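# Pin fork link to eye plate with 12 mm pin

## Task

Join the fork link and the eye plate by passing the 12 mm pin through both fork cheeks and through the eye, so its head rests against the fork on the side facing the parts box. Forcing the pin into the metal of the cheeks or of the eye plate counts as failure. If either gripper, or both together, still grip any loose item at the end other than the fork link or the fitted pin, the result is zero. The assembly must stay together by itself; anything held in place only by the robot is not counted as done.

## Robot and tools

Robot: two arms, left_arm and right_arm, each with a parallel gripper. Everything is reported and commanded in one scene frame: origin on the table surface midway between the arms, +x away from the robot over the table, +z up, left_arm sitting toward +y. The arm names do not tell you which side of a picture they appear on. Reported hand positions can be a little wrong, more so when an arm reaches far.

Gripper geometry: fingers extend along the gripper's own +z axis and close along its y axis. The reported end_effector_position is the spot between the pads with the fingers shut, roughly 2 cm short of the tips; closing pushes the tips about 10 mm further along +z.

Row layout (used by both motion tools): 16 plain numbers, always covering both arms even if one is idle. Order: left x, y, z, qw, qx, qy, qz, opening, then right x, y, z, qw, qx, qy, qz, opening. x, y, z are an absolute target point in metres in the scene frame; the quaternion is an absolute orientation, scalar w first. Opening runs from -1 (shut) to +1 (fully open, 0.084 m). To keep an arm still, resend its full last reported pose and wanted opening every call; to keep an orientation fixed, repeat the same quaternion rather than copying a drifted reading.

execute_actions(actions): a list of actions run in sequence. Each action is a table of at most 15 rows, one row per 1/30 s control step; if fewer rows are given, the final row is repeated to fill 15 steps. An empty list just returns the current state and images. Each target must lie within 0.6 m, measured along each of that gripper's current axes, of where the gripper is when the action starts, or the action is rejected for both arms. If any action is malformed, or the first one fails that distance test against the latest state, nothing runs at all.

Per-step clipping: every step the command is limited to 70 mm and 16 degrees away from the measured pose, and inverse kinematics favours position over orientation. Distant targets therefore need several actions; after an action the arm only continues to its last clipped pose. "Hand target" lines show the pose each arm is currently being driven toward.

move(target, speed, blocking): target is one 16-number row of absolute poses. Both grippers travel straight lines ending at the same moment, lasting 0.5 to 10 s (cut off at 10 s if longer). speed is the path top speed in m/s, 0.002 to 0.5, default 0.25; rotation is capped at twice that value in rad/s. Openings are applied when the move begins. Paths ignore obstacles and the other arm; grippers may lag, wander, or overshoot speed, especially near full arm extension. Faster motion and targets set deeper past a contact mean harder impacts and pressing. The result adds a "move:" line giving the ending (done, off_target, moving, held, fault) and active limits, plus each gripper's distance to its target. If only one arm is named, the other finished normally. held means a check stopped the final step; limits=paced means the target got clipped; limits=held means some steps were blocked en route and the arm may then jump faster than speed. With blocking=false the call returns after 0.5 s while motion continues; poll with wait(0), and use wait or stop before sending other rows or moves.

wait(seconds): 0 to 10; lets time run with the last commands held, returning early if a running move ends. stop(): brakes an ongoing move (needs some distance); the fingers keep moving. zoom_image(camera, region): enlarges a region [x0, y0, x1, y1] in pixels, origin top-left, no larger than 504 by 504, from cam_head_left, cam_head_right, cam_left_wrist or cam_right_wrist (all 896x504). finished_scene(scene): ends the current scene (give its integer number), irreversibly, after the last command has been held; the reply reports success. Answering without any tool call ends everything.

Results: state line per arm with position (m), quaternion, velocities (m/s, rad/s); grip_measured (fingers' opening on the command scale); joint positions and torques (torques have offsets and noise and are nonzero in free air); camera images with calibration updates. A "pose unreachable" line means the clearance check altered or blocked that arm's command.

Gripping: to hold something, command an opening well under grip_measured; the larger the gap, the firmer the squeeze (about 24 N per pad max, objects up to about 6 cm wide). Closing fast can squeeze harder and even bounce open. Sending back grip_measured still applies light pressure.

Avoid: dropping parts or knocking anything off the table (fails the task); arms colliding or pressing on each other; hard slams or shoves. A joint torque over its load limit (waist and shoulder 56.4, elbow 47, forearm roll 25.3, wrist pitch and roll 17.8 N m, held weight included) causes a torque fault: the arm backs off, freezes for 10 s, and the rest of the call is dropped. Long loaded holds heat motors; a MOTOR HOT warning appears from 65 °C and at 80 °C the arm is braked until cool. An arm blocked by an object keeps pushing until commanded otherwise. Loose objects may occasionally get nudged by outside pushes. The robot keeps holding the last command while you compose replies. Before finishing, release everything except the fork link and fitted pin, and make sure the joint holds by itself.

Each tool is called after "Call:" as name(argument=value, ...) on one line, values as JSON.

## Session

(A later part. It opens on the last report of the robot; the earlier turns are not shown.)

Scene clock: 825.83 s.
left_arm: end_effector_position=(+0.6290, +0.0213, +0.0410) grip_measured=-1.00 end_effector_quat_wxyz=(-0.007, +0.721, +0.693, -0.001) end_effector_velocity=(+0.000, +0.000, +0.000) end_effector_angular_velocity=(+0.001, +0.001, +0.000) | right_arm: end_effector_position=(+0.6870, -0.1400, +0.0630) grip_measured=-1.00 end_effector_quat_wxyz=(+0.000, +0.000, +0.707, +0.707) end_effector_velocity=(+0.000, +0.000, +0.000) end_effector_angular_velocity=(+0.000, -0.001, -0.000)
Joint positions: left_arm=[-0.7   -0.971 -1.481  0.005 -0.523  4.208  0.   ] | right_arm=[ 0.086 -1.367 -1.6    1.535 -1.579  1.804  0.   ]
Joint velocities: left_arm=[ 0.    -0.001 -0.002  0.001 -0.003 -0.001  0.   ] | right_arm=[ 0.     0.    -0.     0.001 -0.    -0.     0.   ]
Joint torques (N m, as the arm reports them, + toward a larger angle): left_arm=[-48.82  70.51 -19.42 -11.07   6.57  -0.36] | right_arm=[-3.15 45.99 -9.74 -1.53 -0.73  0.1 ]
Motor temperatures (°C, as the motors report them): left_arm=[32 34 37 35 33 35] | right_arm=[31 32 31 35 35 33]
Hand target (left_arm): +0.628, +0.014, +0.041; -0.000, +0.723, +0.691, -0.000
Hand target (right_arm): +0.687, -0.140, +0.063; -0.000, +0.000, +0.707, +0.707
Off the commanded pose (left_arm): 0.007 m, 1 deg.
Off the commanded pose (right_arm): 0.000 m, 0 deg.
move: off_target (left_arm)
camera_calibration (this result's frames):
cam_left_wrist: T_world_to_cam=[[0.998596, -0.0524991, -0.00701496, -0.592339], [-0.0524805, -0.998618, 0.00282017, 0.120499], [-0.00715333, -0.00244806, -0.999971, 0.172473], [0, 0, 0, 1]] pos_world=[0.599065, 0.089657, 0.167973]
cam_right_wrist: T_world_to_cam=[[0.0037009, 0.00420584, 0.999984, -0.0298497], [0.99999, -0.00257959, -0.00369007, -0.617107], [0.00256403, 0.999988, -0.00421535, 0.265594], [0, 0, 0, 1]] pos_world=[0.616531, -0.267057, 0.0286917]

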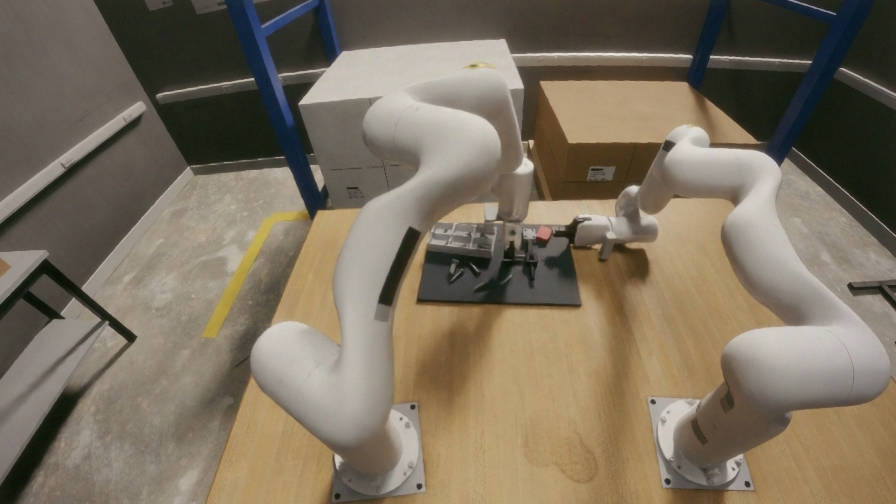

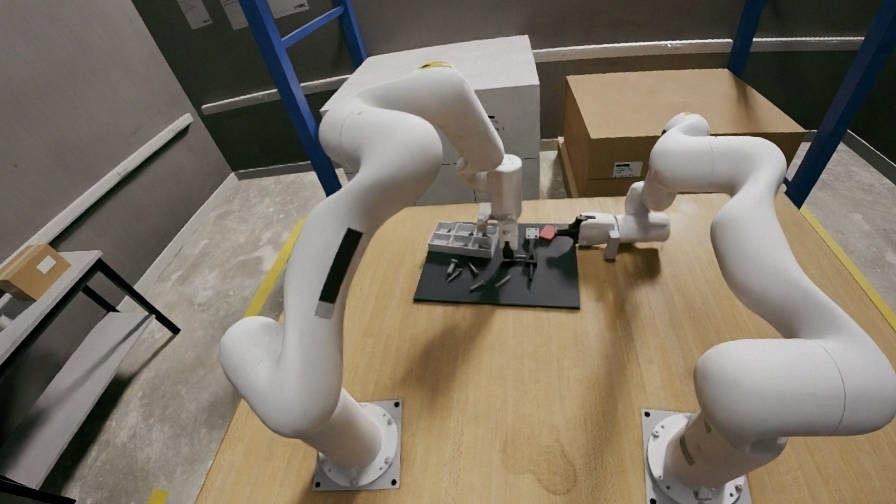

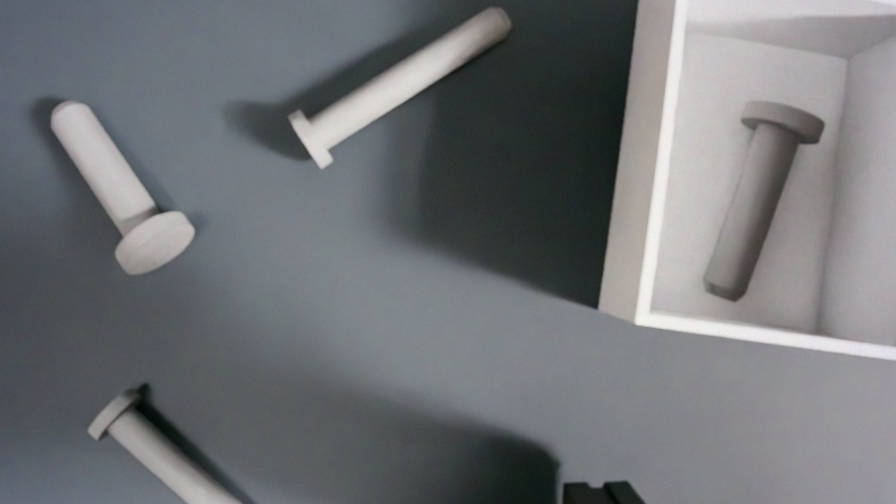

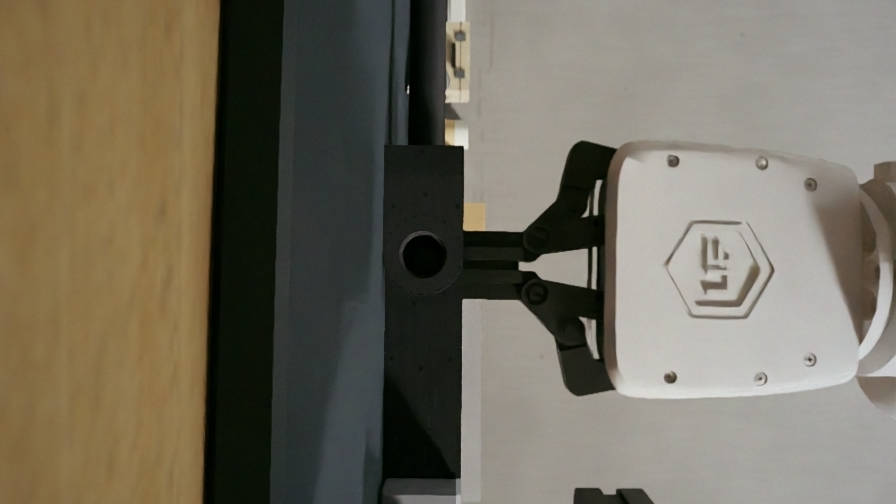

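Call:
move(target=[0.629,0.03,0.041,0,0.723,0.691,0,-0.2,0.687,-0.08,0.063,0,0,0.707,0.707,-1], speed=0.03)

Call:
move(target=[0.629,0.03,0.09,0,0.723,0.691,0,-0.2,0.687,-0.08,0.063,0,0,0.707,0.707,-1], speed=0.1)

Call:
move(target=[0.6275,-0.0115,0.09,0,0.723,0.691,0,-0.2,0.687,-0.08,0.063,0,0,0.707,0.707,-1], speed=0.1)

Call:
move(target=[0.6275,-0.0115,0.0405,0,0.723,0.691,0,-0.2,0.687,-0.08,0.063,0,0,0.707,0.707,-1], speed=0.04)

Call:
move(target=[0.6275,-0.0115,0.0405,0,0.723,0.691,0,-1,0.687,-0.08,0.063,0,0,0.707,0.707,-1])

Call:
move(target=[0.6275,-0.0115,0.043,0,0.723,0.691,0,-1,0.687,-0.08,0.063,0,0,0.707,0.707,-1], speed=0.003)

Scene clock: 832.30 s.
left_arm: end_effector_position=(+0.6290, +0.0300, +0.0410) grip_measured=-0.22 end_effector_quat_wxyz=(-0.000, +0.723, +0.691, +0.000) end_effector_velocity=(-0.000, +0.000, +0.000) end_effector_angular_velocity=(-0.000, +0.000, +0.000) | right_arm: end_effector_position=(+0.6870, -0.0803, +0.0629) grip_measured=-1.00 end_effector_quat_wxyz=(+0.000, +0.000, +0.707, +0.707) end_effector_velocity=(+0.000, +0.001, -0.000) end_effector_angular_velocity=(-0.000, +0.000, -0.000)
Joint positions: left_arm=[-0.688 -0.956 -1.452  0.    -0.496  4.229  0.035] | right_arm=[ 0.181 -1.368 -1.603  1.627 -1.557  1.805  0.   ]
Joint velocities: left_arm=[ 0.     0.     0.001 -0.001  0.001  0.001 -0.   ] | right_arm=[ 0.001 -0.001 -0.001  0.002  0.001  0.001  0.   ]
Joint torques (N m, as the arm reports them, + toward a larger angle): left_arm=[ 6.44 70.65 -9.47 -0.34  0.31 -0.29] | right_arm=[ -0.25  46.72 -11.32  -0.46  -0.94   0.05]
Motor temperatures (°C, as the motors report them): left_arm=[32 34 37 35 34 35] | right_arm=[31 32 31 35 35 33]
Hand target (left_arm): +0.629, +0.030, +0.041; +0.000, +0.723, +0.691, +0.000
Hand target (right_arm): +0.687, -0.080, +0.063; -0.000, +0.000, +0.707, +0.707
Off the commanded pose (left_arm): 0.000 m, 0 deg.
Off the commanded pose (right_arm): 0.000 m, 0 deg.
move: done
camera_calibration (this result's frames):
cam_left_wrist: T_world_to_cam=[[0.99835, -0.0573166, 0.00334315, -0.591952], [-0.05735, -0.998294, 0.0109235, 0.131896], [0.00271135, -0.0110972, -0.999935, 0.166502], [0, 0, 0, 1]] pos_world=[0.598089, 0.0995902, 0.167029]
cam_right_wrist: T_world_to_cam=[[0.0037324, 0.00467078, 0.999982, -0.0299697], [0.99999, -0.0026164, -0.00372021, -0.616983], [0.00259898, 0.999986, -0.00468049, 0.205937], [0, 0, 0, 1]] pos_world=[0.616553, -0.207408, 0.0286377]

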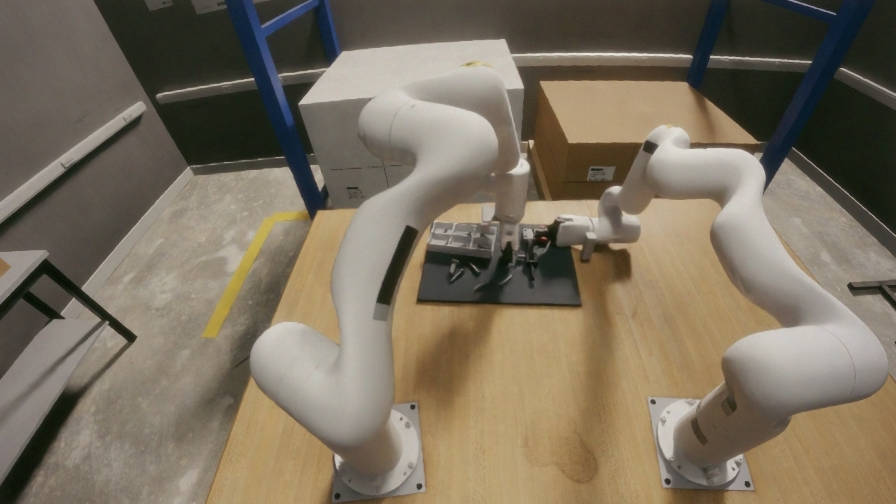

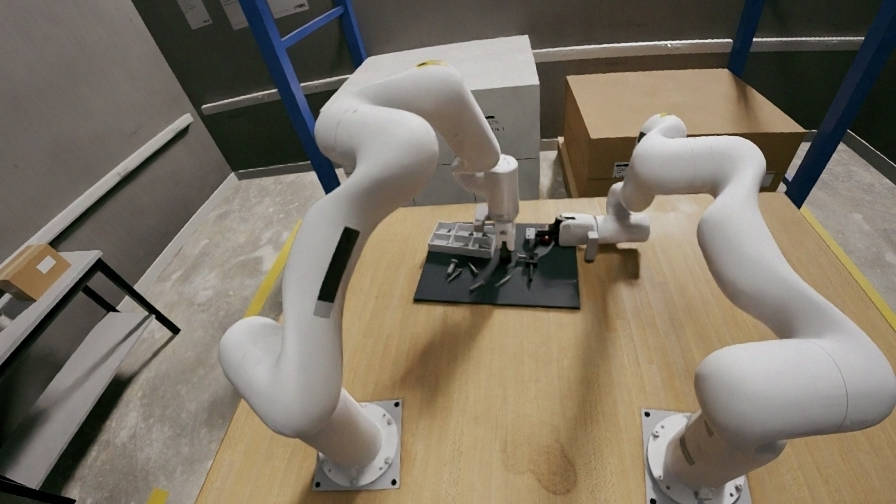

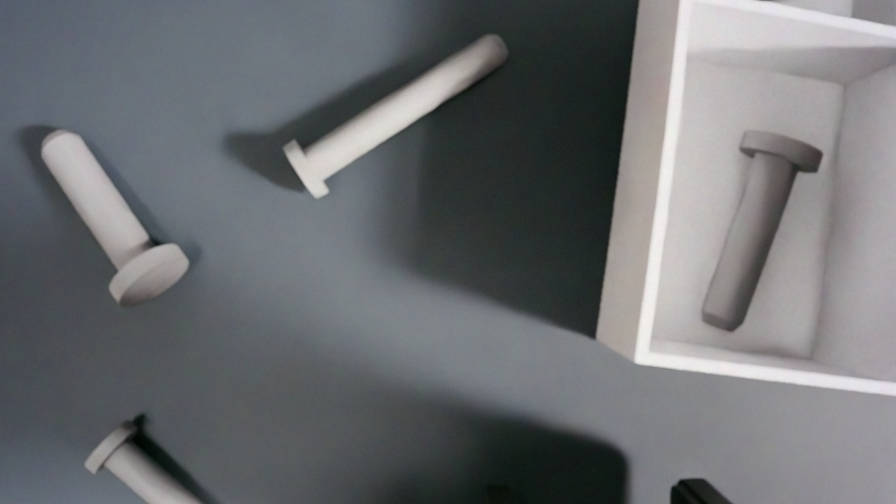

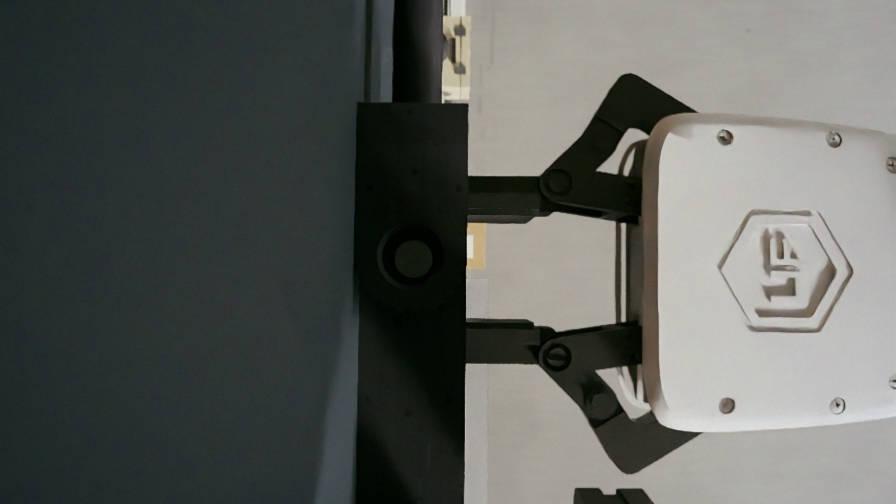

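Scene clock: 833.23 s.
left_arm: end_effector_position=(+0.6288, +0.0301, +0.0896) grip_measured=-0.22 end_effector_quat_wxyz=(-0.000, +0.723, +0.691, -0.000) end_effector_velocity=(+0.000, +0.000, +0.002) end_effector_angular_velocity=(-0.000, -0.001, +0.000) | right_arm: end_effector_position=(+0.6870, -0.0800, +0.0630) grip_measured=-1.00 end_effector_quat_wxyz=(-0.000, +0.000, +0.707, +0.707) end_effector_velocity=(+0.000, -0.001, -0.000) end_effector_angular_velocity=(-0.000, +0.000, -0.002)
Joint positions: left_arm=[-0.688 -0.873 -1.436 -0.    -0.563  4.229  0.035] | right_arm=[ 0.182 -1.368 -1.603  1.628 -1.557  1.805  0.   ]
Joint velocities: left_arm=[ 0.     0.004  0.     0.    -0.003 -0.    -0.   ] | right_arm=[-0.002 -0.    -0.    -0.     0.    -0.     0.   ]
Joint torques (N m, as the arm reports them, + toward a larger angle): left_arm=[  7.02  67.85 -10.14  -0.49   0.39  -0.28] | right_arm=[ -0.12  48.68 -10.92  -1.45  -0.57   0.24]
Motor temperatures (°C, as the motors report them): left_arm=[32 34 37 35 34 35] | right_arm=[31 32 31 35 35 33]
Hand target (left_arm): +0.629, +0.030, +0.090; +0.000, +0.723, +0.691, -0.000
Hand target (right_arm): +0.687, -0.080, +0.063; -0.000, -0.000, +0.707, +0.707
Off the commanded pose (left_arm): 0.000 m, 0 deg.
Off the commanded pose (right_arm): 0.000 m, 0 deg.
move: done
camera_calibration (this result's frames):
cam_left_wrist: T_world_to_cam=[[0.998346, -0.0574164, 0.00303082, -0.591925], [-0.0574464, -0.998289, 0.0109348, 0.131494], [0.0023978, -0.0110908, -0.999936, 0.215346], [0, 0, 0, 1]] pos_world=[0.597983, 0.0996709, 0.215688]
cam_right_wrist: T_world_to_cam=[[0.00370125, 0.00421005, 0.999984, -0.0301009], [0.99999, -0.0025794, -0.00369041, -0.616954], [0.00256382, 0.999988, -0.00421956, 0.205597], [0, 0, 0, 1]] pos_world=[0.616532, -0.207059, 0.0286911]

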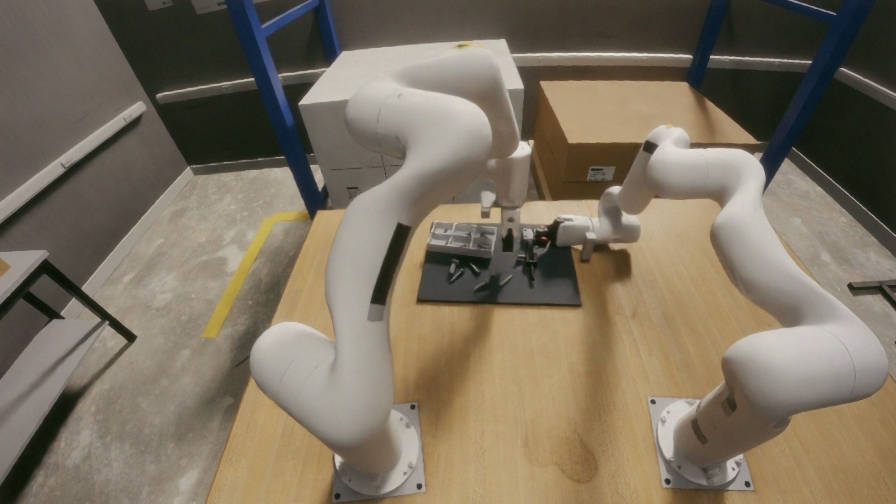

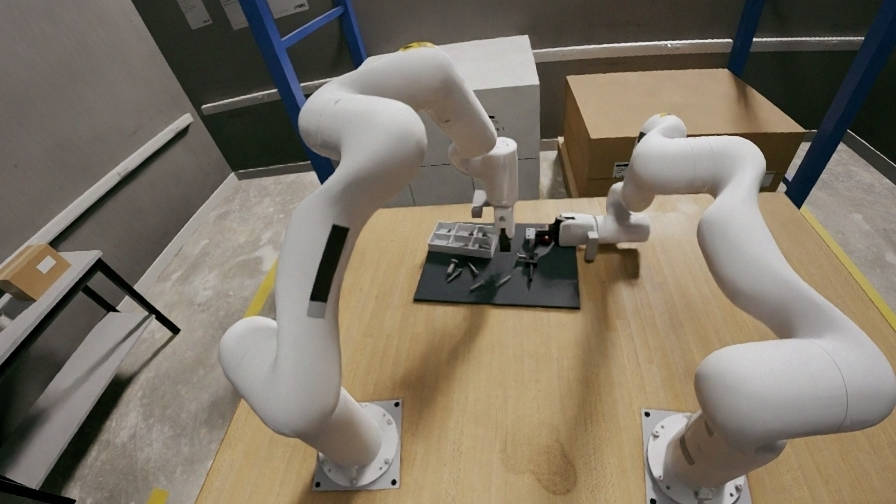

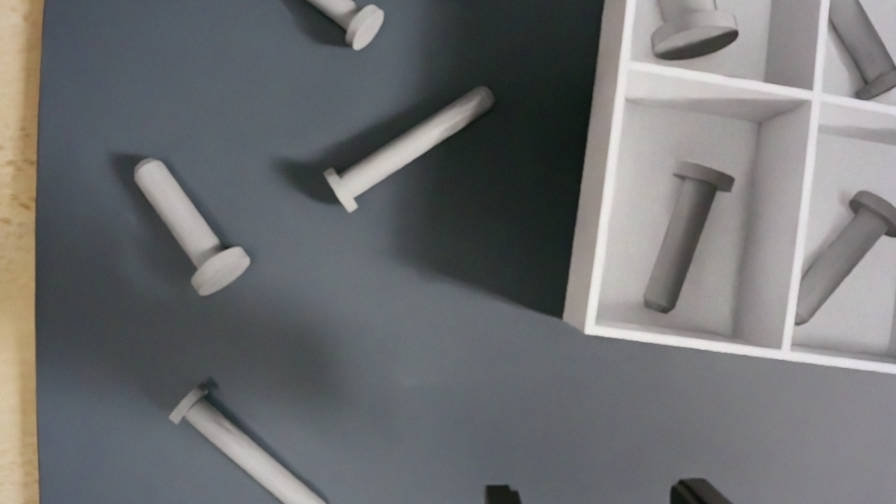

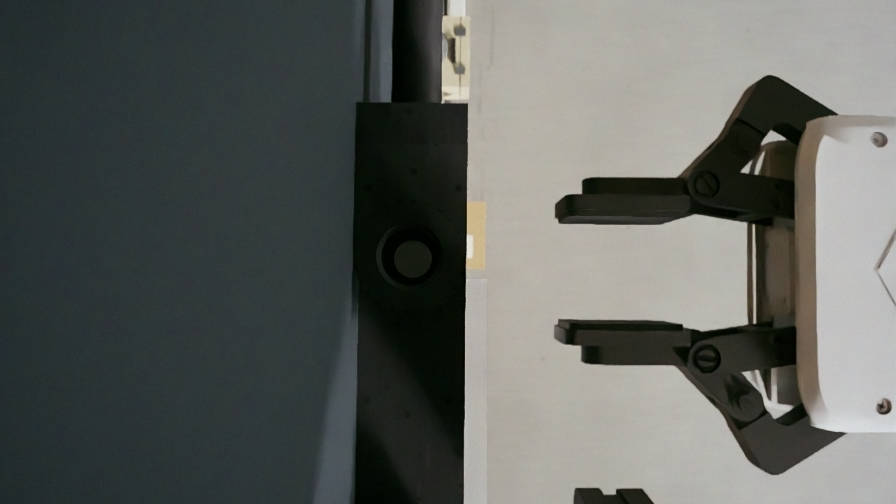

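Scene clock: 834.13 s.
left_arm: end_effector_position=(+0.6276, -0.0113, +0.0900) grip_measured=-0.22 end_effector_quat_wxyz=(-0.000, +0.723, +0.691, -0.000) end_effector_velocity=(+0.000, -0.002, +0.001) end_effector_angular_velocity=(-0.000, -0.001, +0.000) | right_arm: end_effector_position=(+0.6870, -0.0800, +0.0630) grip_measured=-1.00 end_effector_quat_wxyz=(-0.000, +0.000, +0.707, +0.707) end_effector_velocity=(+0.000, -0.001, -0.000) end_effector_angular_velocity=(-0.000, +0.000, -0.002)
Joint positions: left_arm=[-0.742 -0.916 -1.517 -0.    -0.6    4.175  0.035] | right_arm=[ 0.182 -1.368 -1.603  1.628 -1.557  1.805  0.   ]
Joint velocities: left_arm=[-0.002 -0.001 -0.004  0.    -0.003 -0.002  0.   ] | right_arm=[-0.002 -0.     0.     0.     0.    -0.     0.   ]
Joint torques (N m, as the arm reports them, + toward a larger angle): left_arm=[  7.09  71.41 -10.48  -0.46   0.28  -0.27] | right_arm=[ -1.62  48.81 -10.49  -0.91  -1.06  -0.36]
Motor temperatures (°C, as the motors report them): left_arm=[32 34 37 35 34 35] | right_arm=[31 32 31 35 35 33]
Hand target (left_arm): +0.628, -0.012, +0.090; -0.000, +0.723, +0.691, -0.000
Hand target (right_arm): +0.687, -0.080, +0.063; -0.000, -0.000, +0.707, +0.707
Off the commanded pose (left_arm): 0.000 m, 0 deg.
Off the commanded pose (right_arm): 0.000 m, 0 deg.
move: done
camera_calibration (this result's frames):
cam_left_wrist: T_world_to_cam=[[0.998353, -0.0572776, 0.00326083, -0.593142], [-0.0573103, -0.998296, 0.0110251, 0.0900494], [0.00262378, -0.0111938, -0.999934, 0.215158], [0, 0, 0, 1]] pos_world=[0.596761, 0.0583306, 0.216085]
cam_right_wrist: T_world_to_cam=[[0.00370082, 0.00420592, 0.999984, -0.030102], [0.99999, -0.00257939, -0.00368999, -0.616953], [0.00256383, 0.999988, -0.00421543, 0.205595], [0, 0, 0, 1]] pos_world=[0.616531, -0.207057, 0.0286916]

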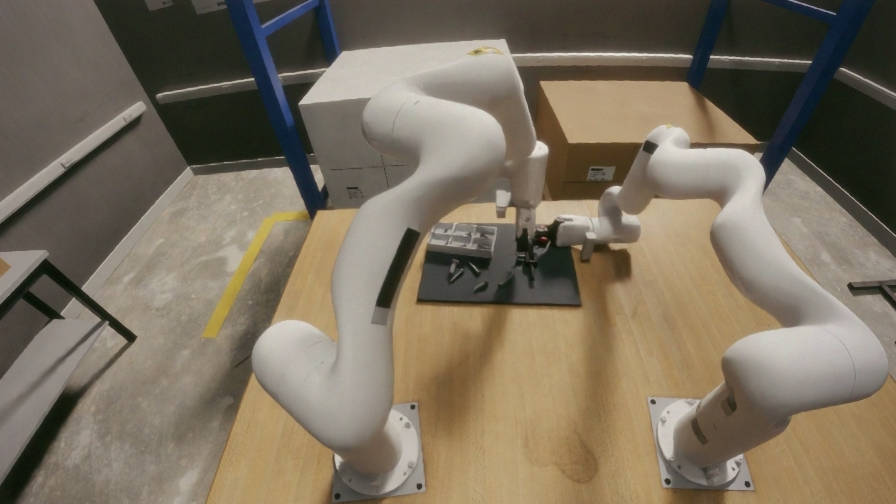

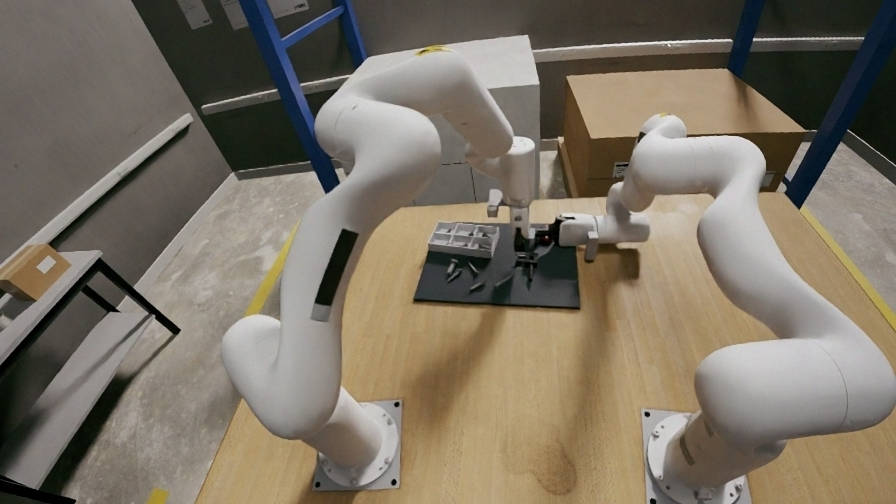

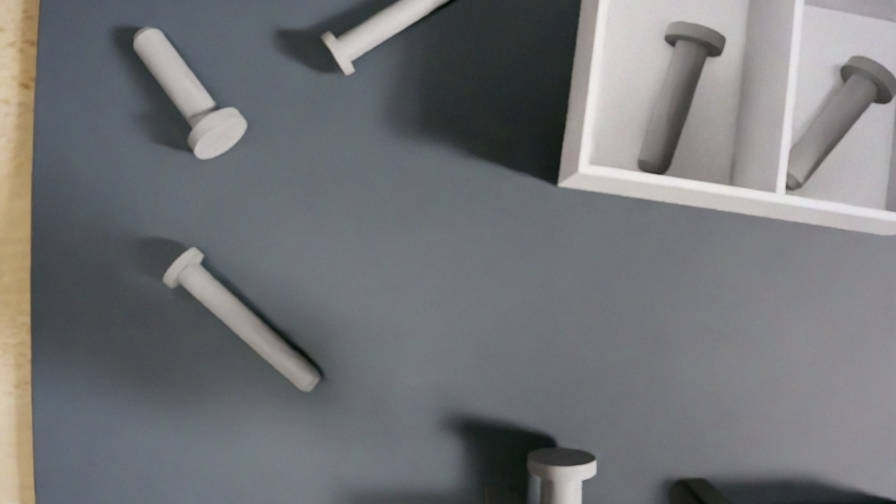

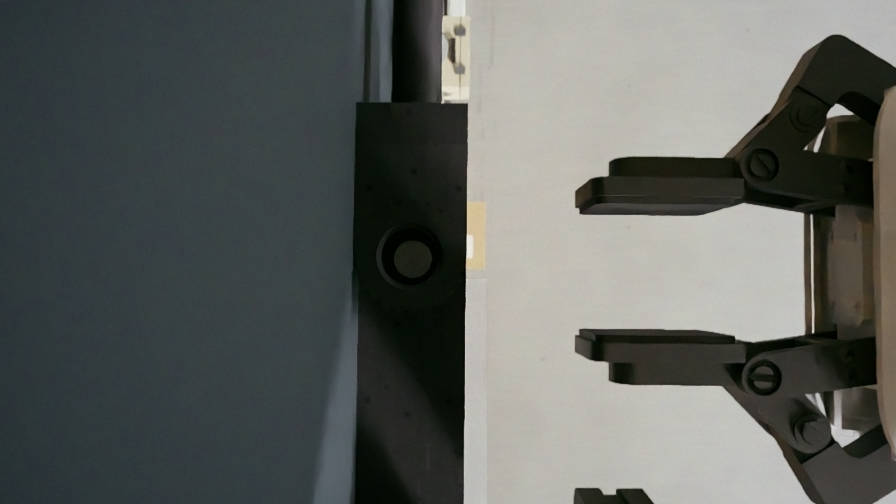

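Scene clock: 835.73 s.
left_arm: end_effector_position=(+0.6276, -0.0115, +0.0408) grip_measured=-0.22 end_effector_quat_wxyz=(+0.000, +0.723, +0.691, +0.000) end_effector_velocity=(-0.000, +0.000, -0.002) end_effector_angular_velocity=(+0.000, +0.001, +0.000) | right_arm: end_effector_position=(+0.6870, -0.0800, +0.0630) grip_measured=-1.00 end_effector_quat_wxyz=(-0.000, -0.000, +0.707, +0.707) end_effector_velocity=(-0.000, -0.000, +0.000) end_effector_angular_velocity=(+0.000, +0.001, -0.000)
Joint positions: left_arm=[-0.742 -0.998 -1.533  0.    -0.535  4.174  0.035] | right_arm=[ 0.182 -1.368 -1.603  1.628 -1.557  1.805  0.   ]
Joint velocities: left_arm=[ 0.    -0.003 -0.001 -0.     0.002 -0.    -0.   ] | right_arm=[-0.     0.     0.     0.    -0.     0.001  0.   ]
Joint torques (N m, as the arm reports them, + toward a larger angle): left_arm=[ 6.29 71.56 -9.99 -0.55  0.32 -0.22] | right_arm=[-2.06 45.2  -9.69 -1.4  -1.06 -0.34]
Motor temperatures (°C, as the motors report them): left_arm=[32 34 37 35 33 35] | right_arm=[31 32 31 35 35 33]
Hand target (left_arm): +0.628, -0.012, +0.041; -0.000, +0.723, +0.691, +0.000
Hand target (right_arm): +0.687, -0.080, +0.063; -0.000, -0.000, +0.707, +0.707
Off the commanded pose (left_arm): 0.000 m, 0 deg.
Off the commanded pose (right_arm): 0.000 m, 0 deg.
move: done
camera_calibration (this result's frames):
cam_left_wrist: T_world_to_cam=[[0.998353, -0.0572577, 0.00355738, -0.592995], [-0.0572934, -0.998298, 0.0109095, 0.0903286], [0.00292667, -0.0110953, -0.999934, 0.165678], [0, 0, 0, 1]] pos_world=[0.596709, 0.0580595, 0.166791]
cam_right_wrist: T_world_to_cam=[[0.00370077, 0.00420587, 0.999984, -0.0301019], [0.99999, -0.00257934, -0.00368995, -0.616953], [0.00256378, 0.999988, -0.00421537, 0.205595], [0, 0, 0, 1]] pos_world=[0.616531, -0.207057, 0.0286916]

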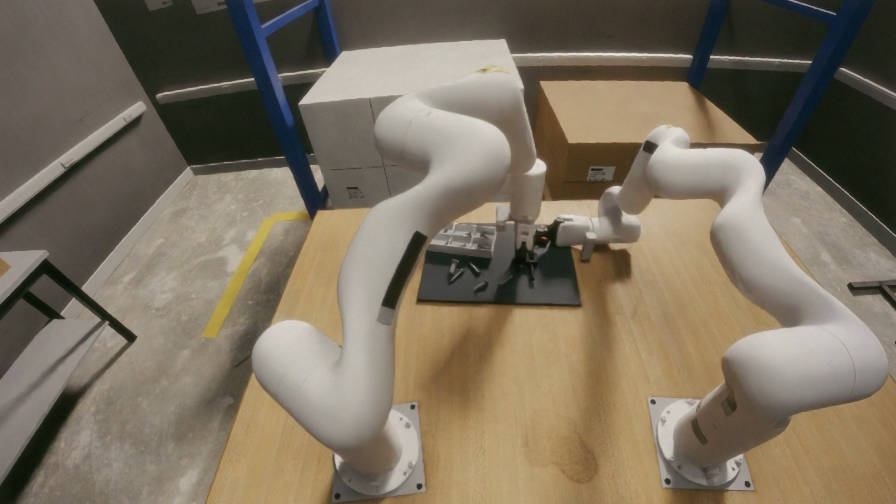

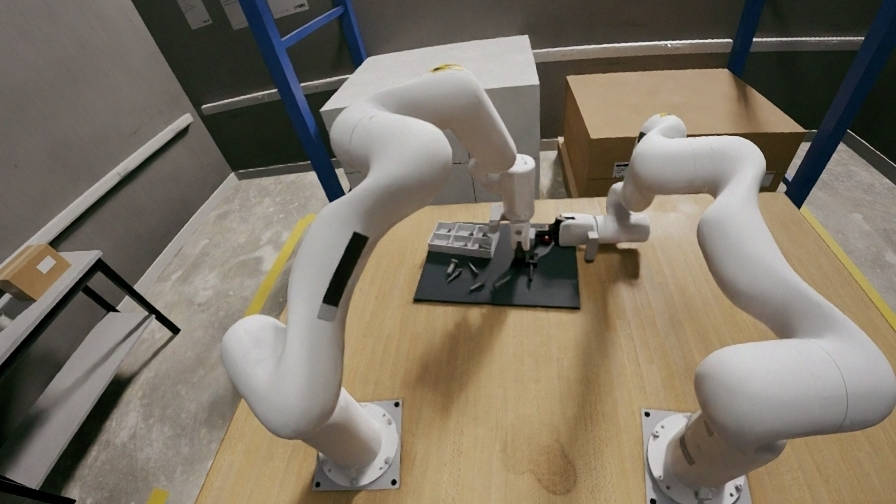

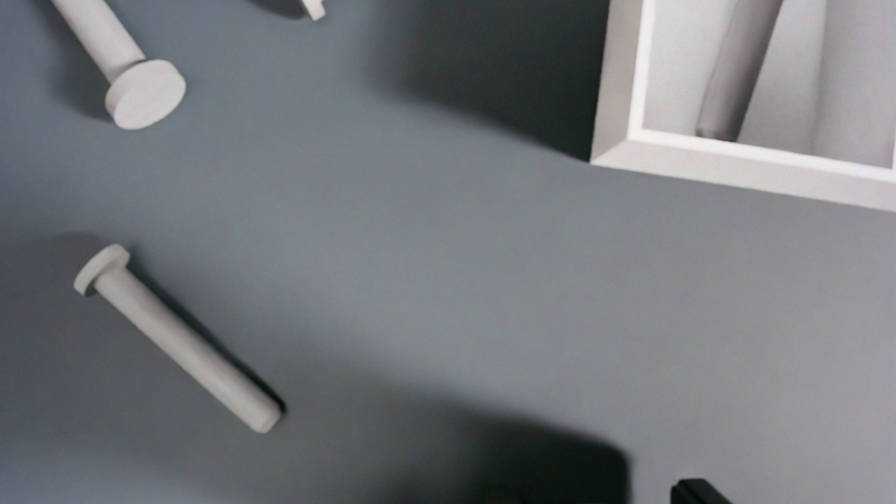

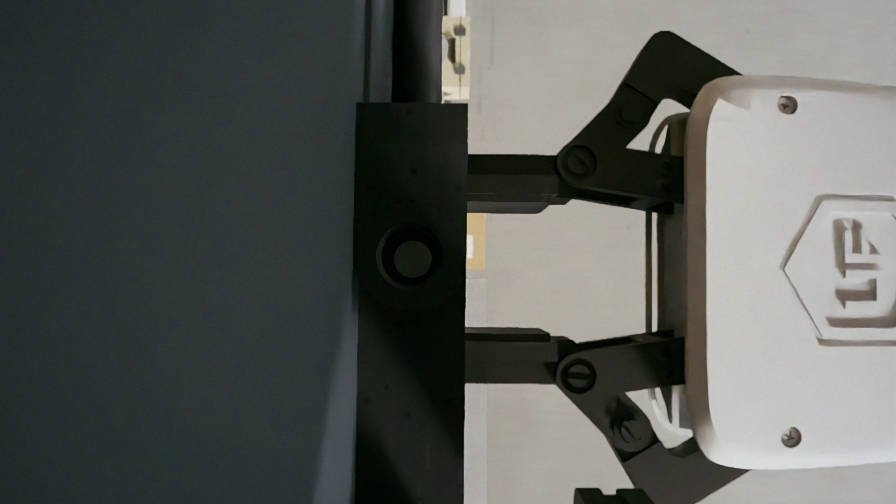

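Scene clock: 836.43 s.
left_arm: end_effector_position=(+0.6276, -0.0115, +0.0406) grip_measured=-0.58 end_effector_quat_wxyz=(+0.000, +0.723, +0.691, +0.000) end_effector_velocity=(+0.000, -0.000, +0.000) end_effector_angular_velocity=(-0.001, -0.002, -0.000) | right_arm: end_effector_position=(+0.6870, -0.0800, +0.0630) grip_measured=-1.00 end_effector_quat_wxyz=(-0.000, -0.000, +0.707, +0.707) end_effector_velocity=(-0.000, +0.000, -0.000) end_effector_angular_velocity=(+0.000, -0.000, -0.001)
Joint positions: left_arm=[-0.742 -0.998 -1.533  0.    -0.534  4.175  0.019] | right_arm=[ 0.182 -1.368 -1.603  1.628 -1.557  1.805  0.   ]
Joint velocities: left_arm=[-0.     0.001  0.     0.     0.001  0.     0.   ] | right_arm=[ 0.    -0.     0.001  0.001 -0.    -0.001  0.   ]
Joint torques (N m, as the arm reports them, + toward a larger angle): left_arm=[ 4.84 71.84 -9.37 -0.77  0.19 -0.33] | right_arm=[ -1.19  44.29 -10.49  -0.48  -0.88   0.21]
Motor temperatures (°C, as the motors report them): left_arm=[32 34 37 35 33 35] | right_arm=[31 32 31 35 35 33]
Hand target (left_arm): +0.628, -0.012, +0.041; -0.000, +0.723, +0.691, +0.000
Hand target (right_arm): +0.687, -0.080, +0.063; +0.000, -0.000, +0.707, +0.707
Off the commanded pose (left_arm): 0.000 m, 0 deg.
Off the commanded pose (right_arm): 0.000 m, 0 deg.
move: done
camera_calibration (this result's frames):
cam_left_wrist: T_world_to_cam=[[0.998349, -0.0573184, 0.0036139, -0.592975], [-0.0573552, -0.998292, 0.0110711, 0.0903746], [0.00297315, -0.0112601, -0.999932, 0.165485], [0, 0, 0, 1]] pos_world=[0.596688, 0.0580953, 0.166616]
cam_right_wrist: T_world_to_cam=[[0.00370086, 0.00420597, 0.999984, -0.030102], [0.99999, -0.00257924, -0.00369003, -0.616953], [0.00256368, 0.999988, -0.00421547, 0.205595], [0, 0, 0, 1]] pos_world=[0.616531, -0.207057, 0.0286916]

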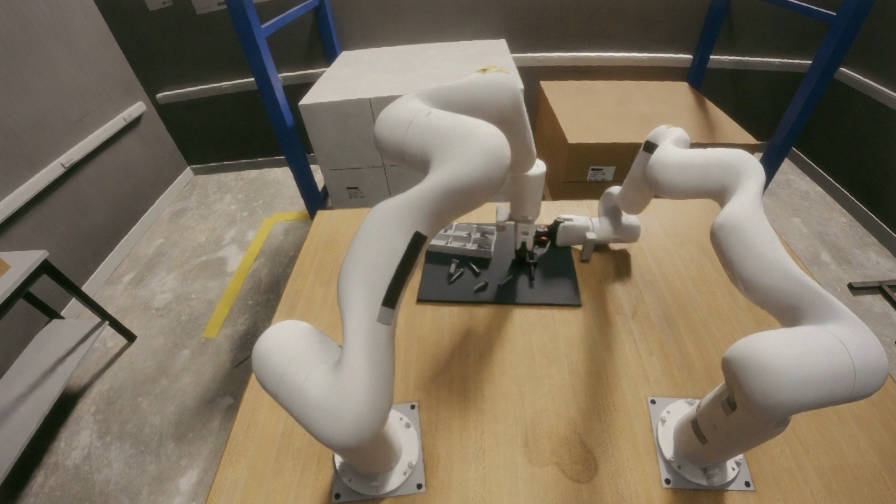

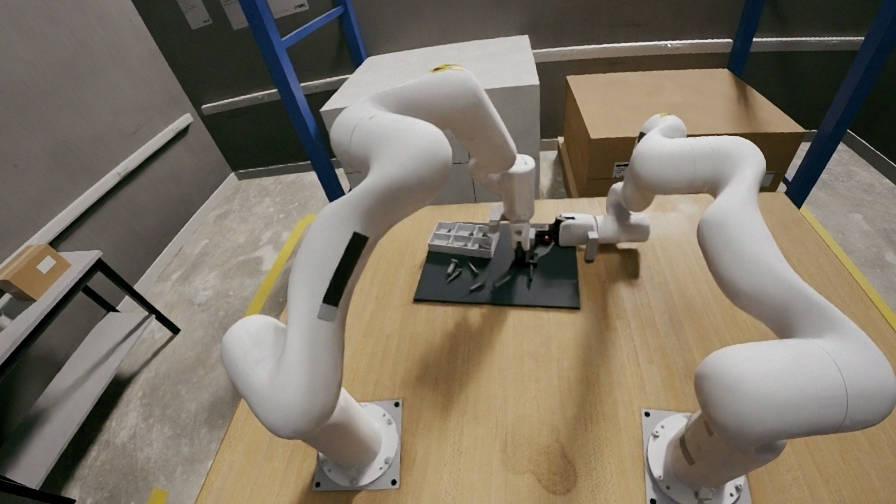

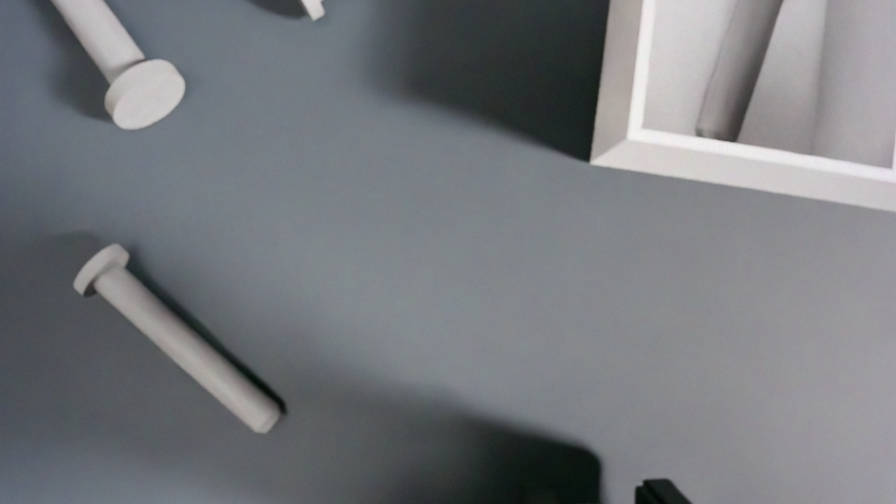

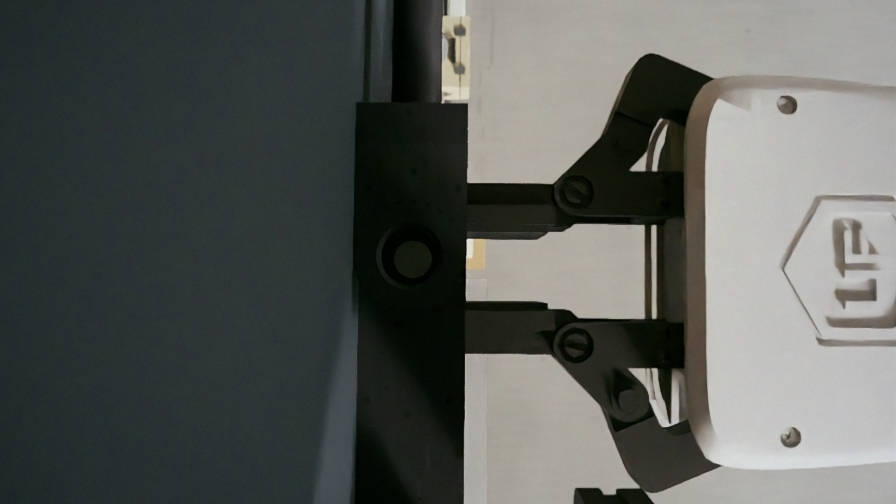

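Scene clock: 837.47 s.
left_arm: end_effector_position=(+0.6275, -0.0114, +0.0428) grip_measured=-0.59 end_effector_quat_wxyz=(+0.000, +0.723, +0.691, +0.000) end_effector_velocity=(-0.000, +0.000, +0.001) end_effector_angular_velocity=(+0.001, +0.003, +0.001) | right_arm: end_effector_position=(+0.6870, -0.0800, +0.0630) grip_measured=-1.00 end_effector_quat_wxyz=(-0.000, +0.000, +0.707, +0.707) end_effector_velocity=(-0.001, +0.001, -0.000) end_effector_angular_velocity=(-0.000, +0.001, +0.001)
Joint positions: left_arm=[-0.742 -0.994 -1.531  0.    -0.537  4.175  0.018] | right_arm=[ 0.182 -1.368 -1.603  1.628 -1.557  1.805  0.   ]
Joint velocities: left_arm=[ 0.     0.002 -0.    -0.001 -0.005 -0.    -0.001] | right_arm=[ 0.001 -0.     0.001  0.     0.    -0.     0.   ]
Joint torques (N m, as the arm reports them, + toward a larger angle): left_arm=[  4.1   84.58 -11.18  -1.01  -1.16  -0.34] | right_arm=[ 1.58 46.48 -9.64 -0.94 -0.71 -0.05]
Motor temperatures (°C, as the motors report them): left_arm=[32 34 37 35 33 35] | right_arm=[31 32 31 35 35 33]
Hand target (left_arm): +0.627, -0.011, +0.043; +0.000, +0.723, +0.691, -0.000
Hand target (right_arm): +0.687, -0.080, +0.063; -0.000, +0.000, +0.707, +0.707
Off the commanded pose (left_arm): 0.000 m, 0 deg.
Off the commanded pose (right_arm): 0.000 m, 0 deg.
move: done
camera_calibration (this result's frames):
cam_left_wrist: T_world_to_cam=[[0.998351, -0.0573086, 0.00339276, -0.592872], [-0.0573426, -0.998295, 0.0109304, 0.0904601], [0.00276057, -0.0111069, -0.999935, 0.167844], [0, 0, 0, 1]] pos_world=[0.596618, 0.0581934, 0.168856]
cam_right_wrist: T_world_to_cam=[[0.00370102, 0.0042058, 0.999984, -0.0301021], [0.99999, -0.00257942, -0.00369019, -0.616953], [0.00256386, 0.999988, -0.0042153, 0.205595], [0, 0, 0, 1]] pos_world=[0.616531, -0.207057, 0.0286916]

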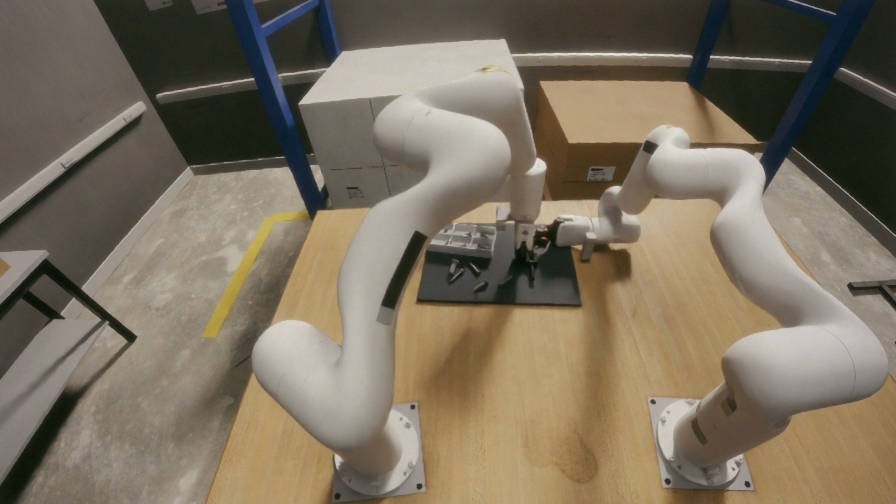

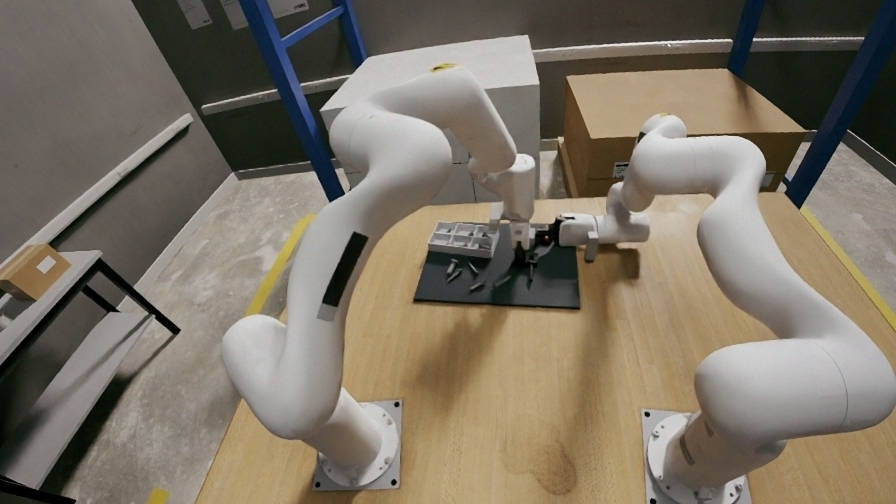

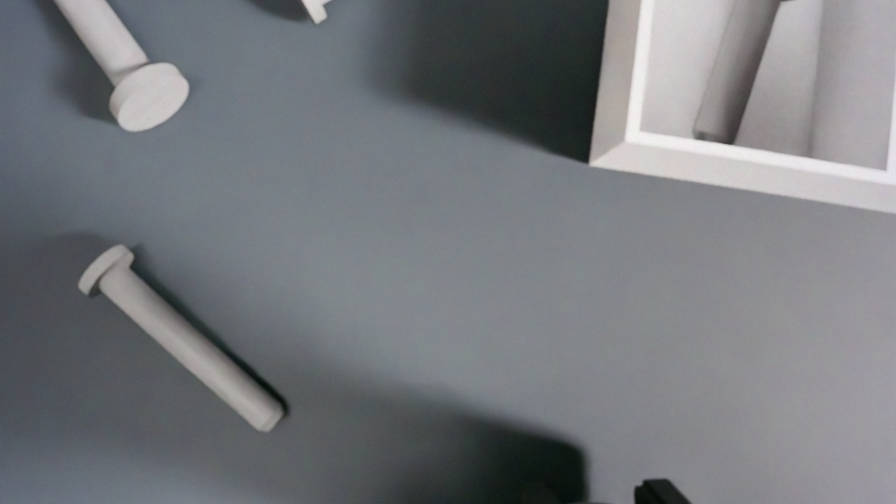

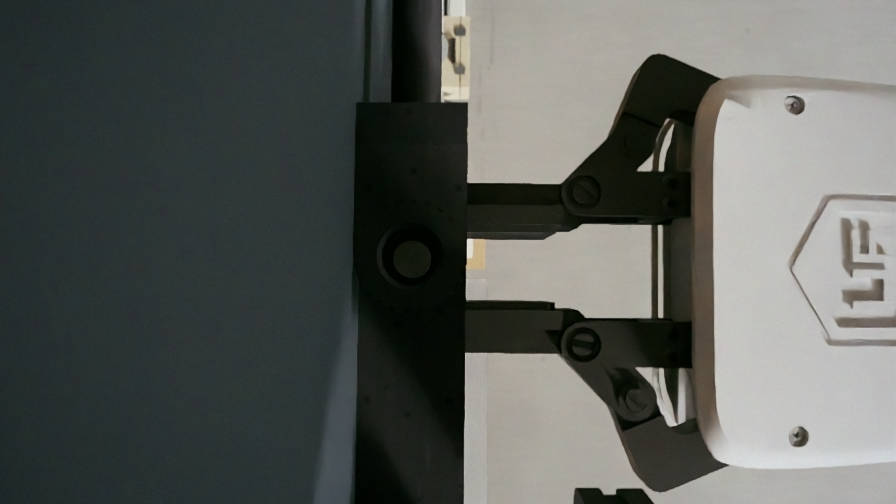

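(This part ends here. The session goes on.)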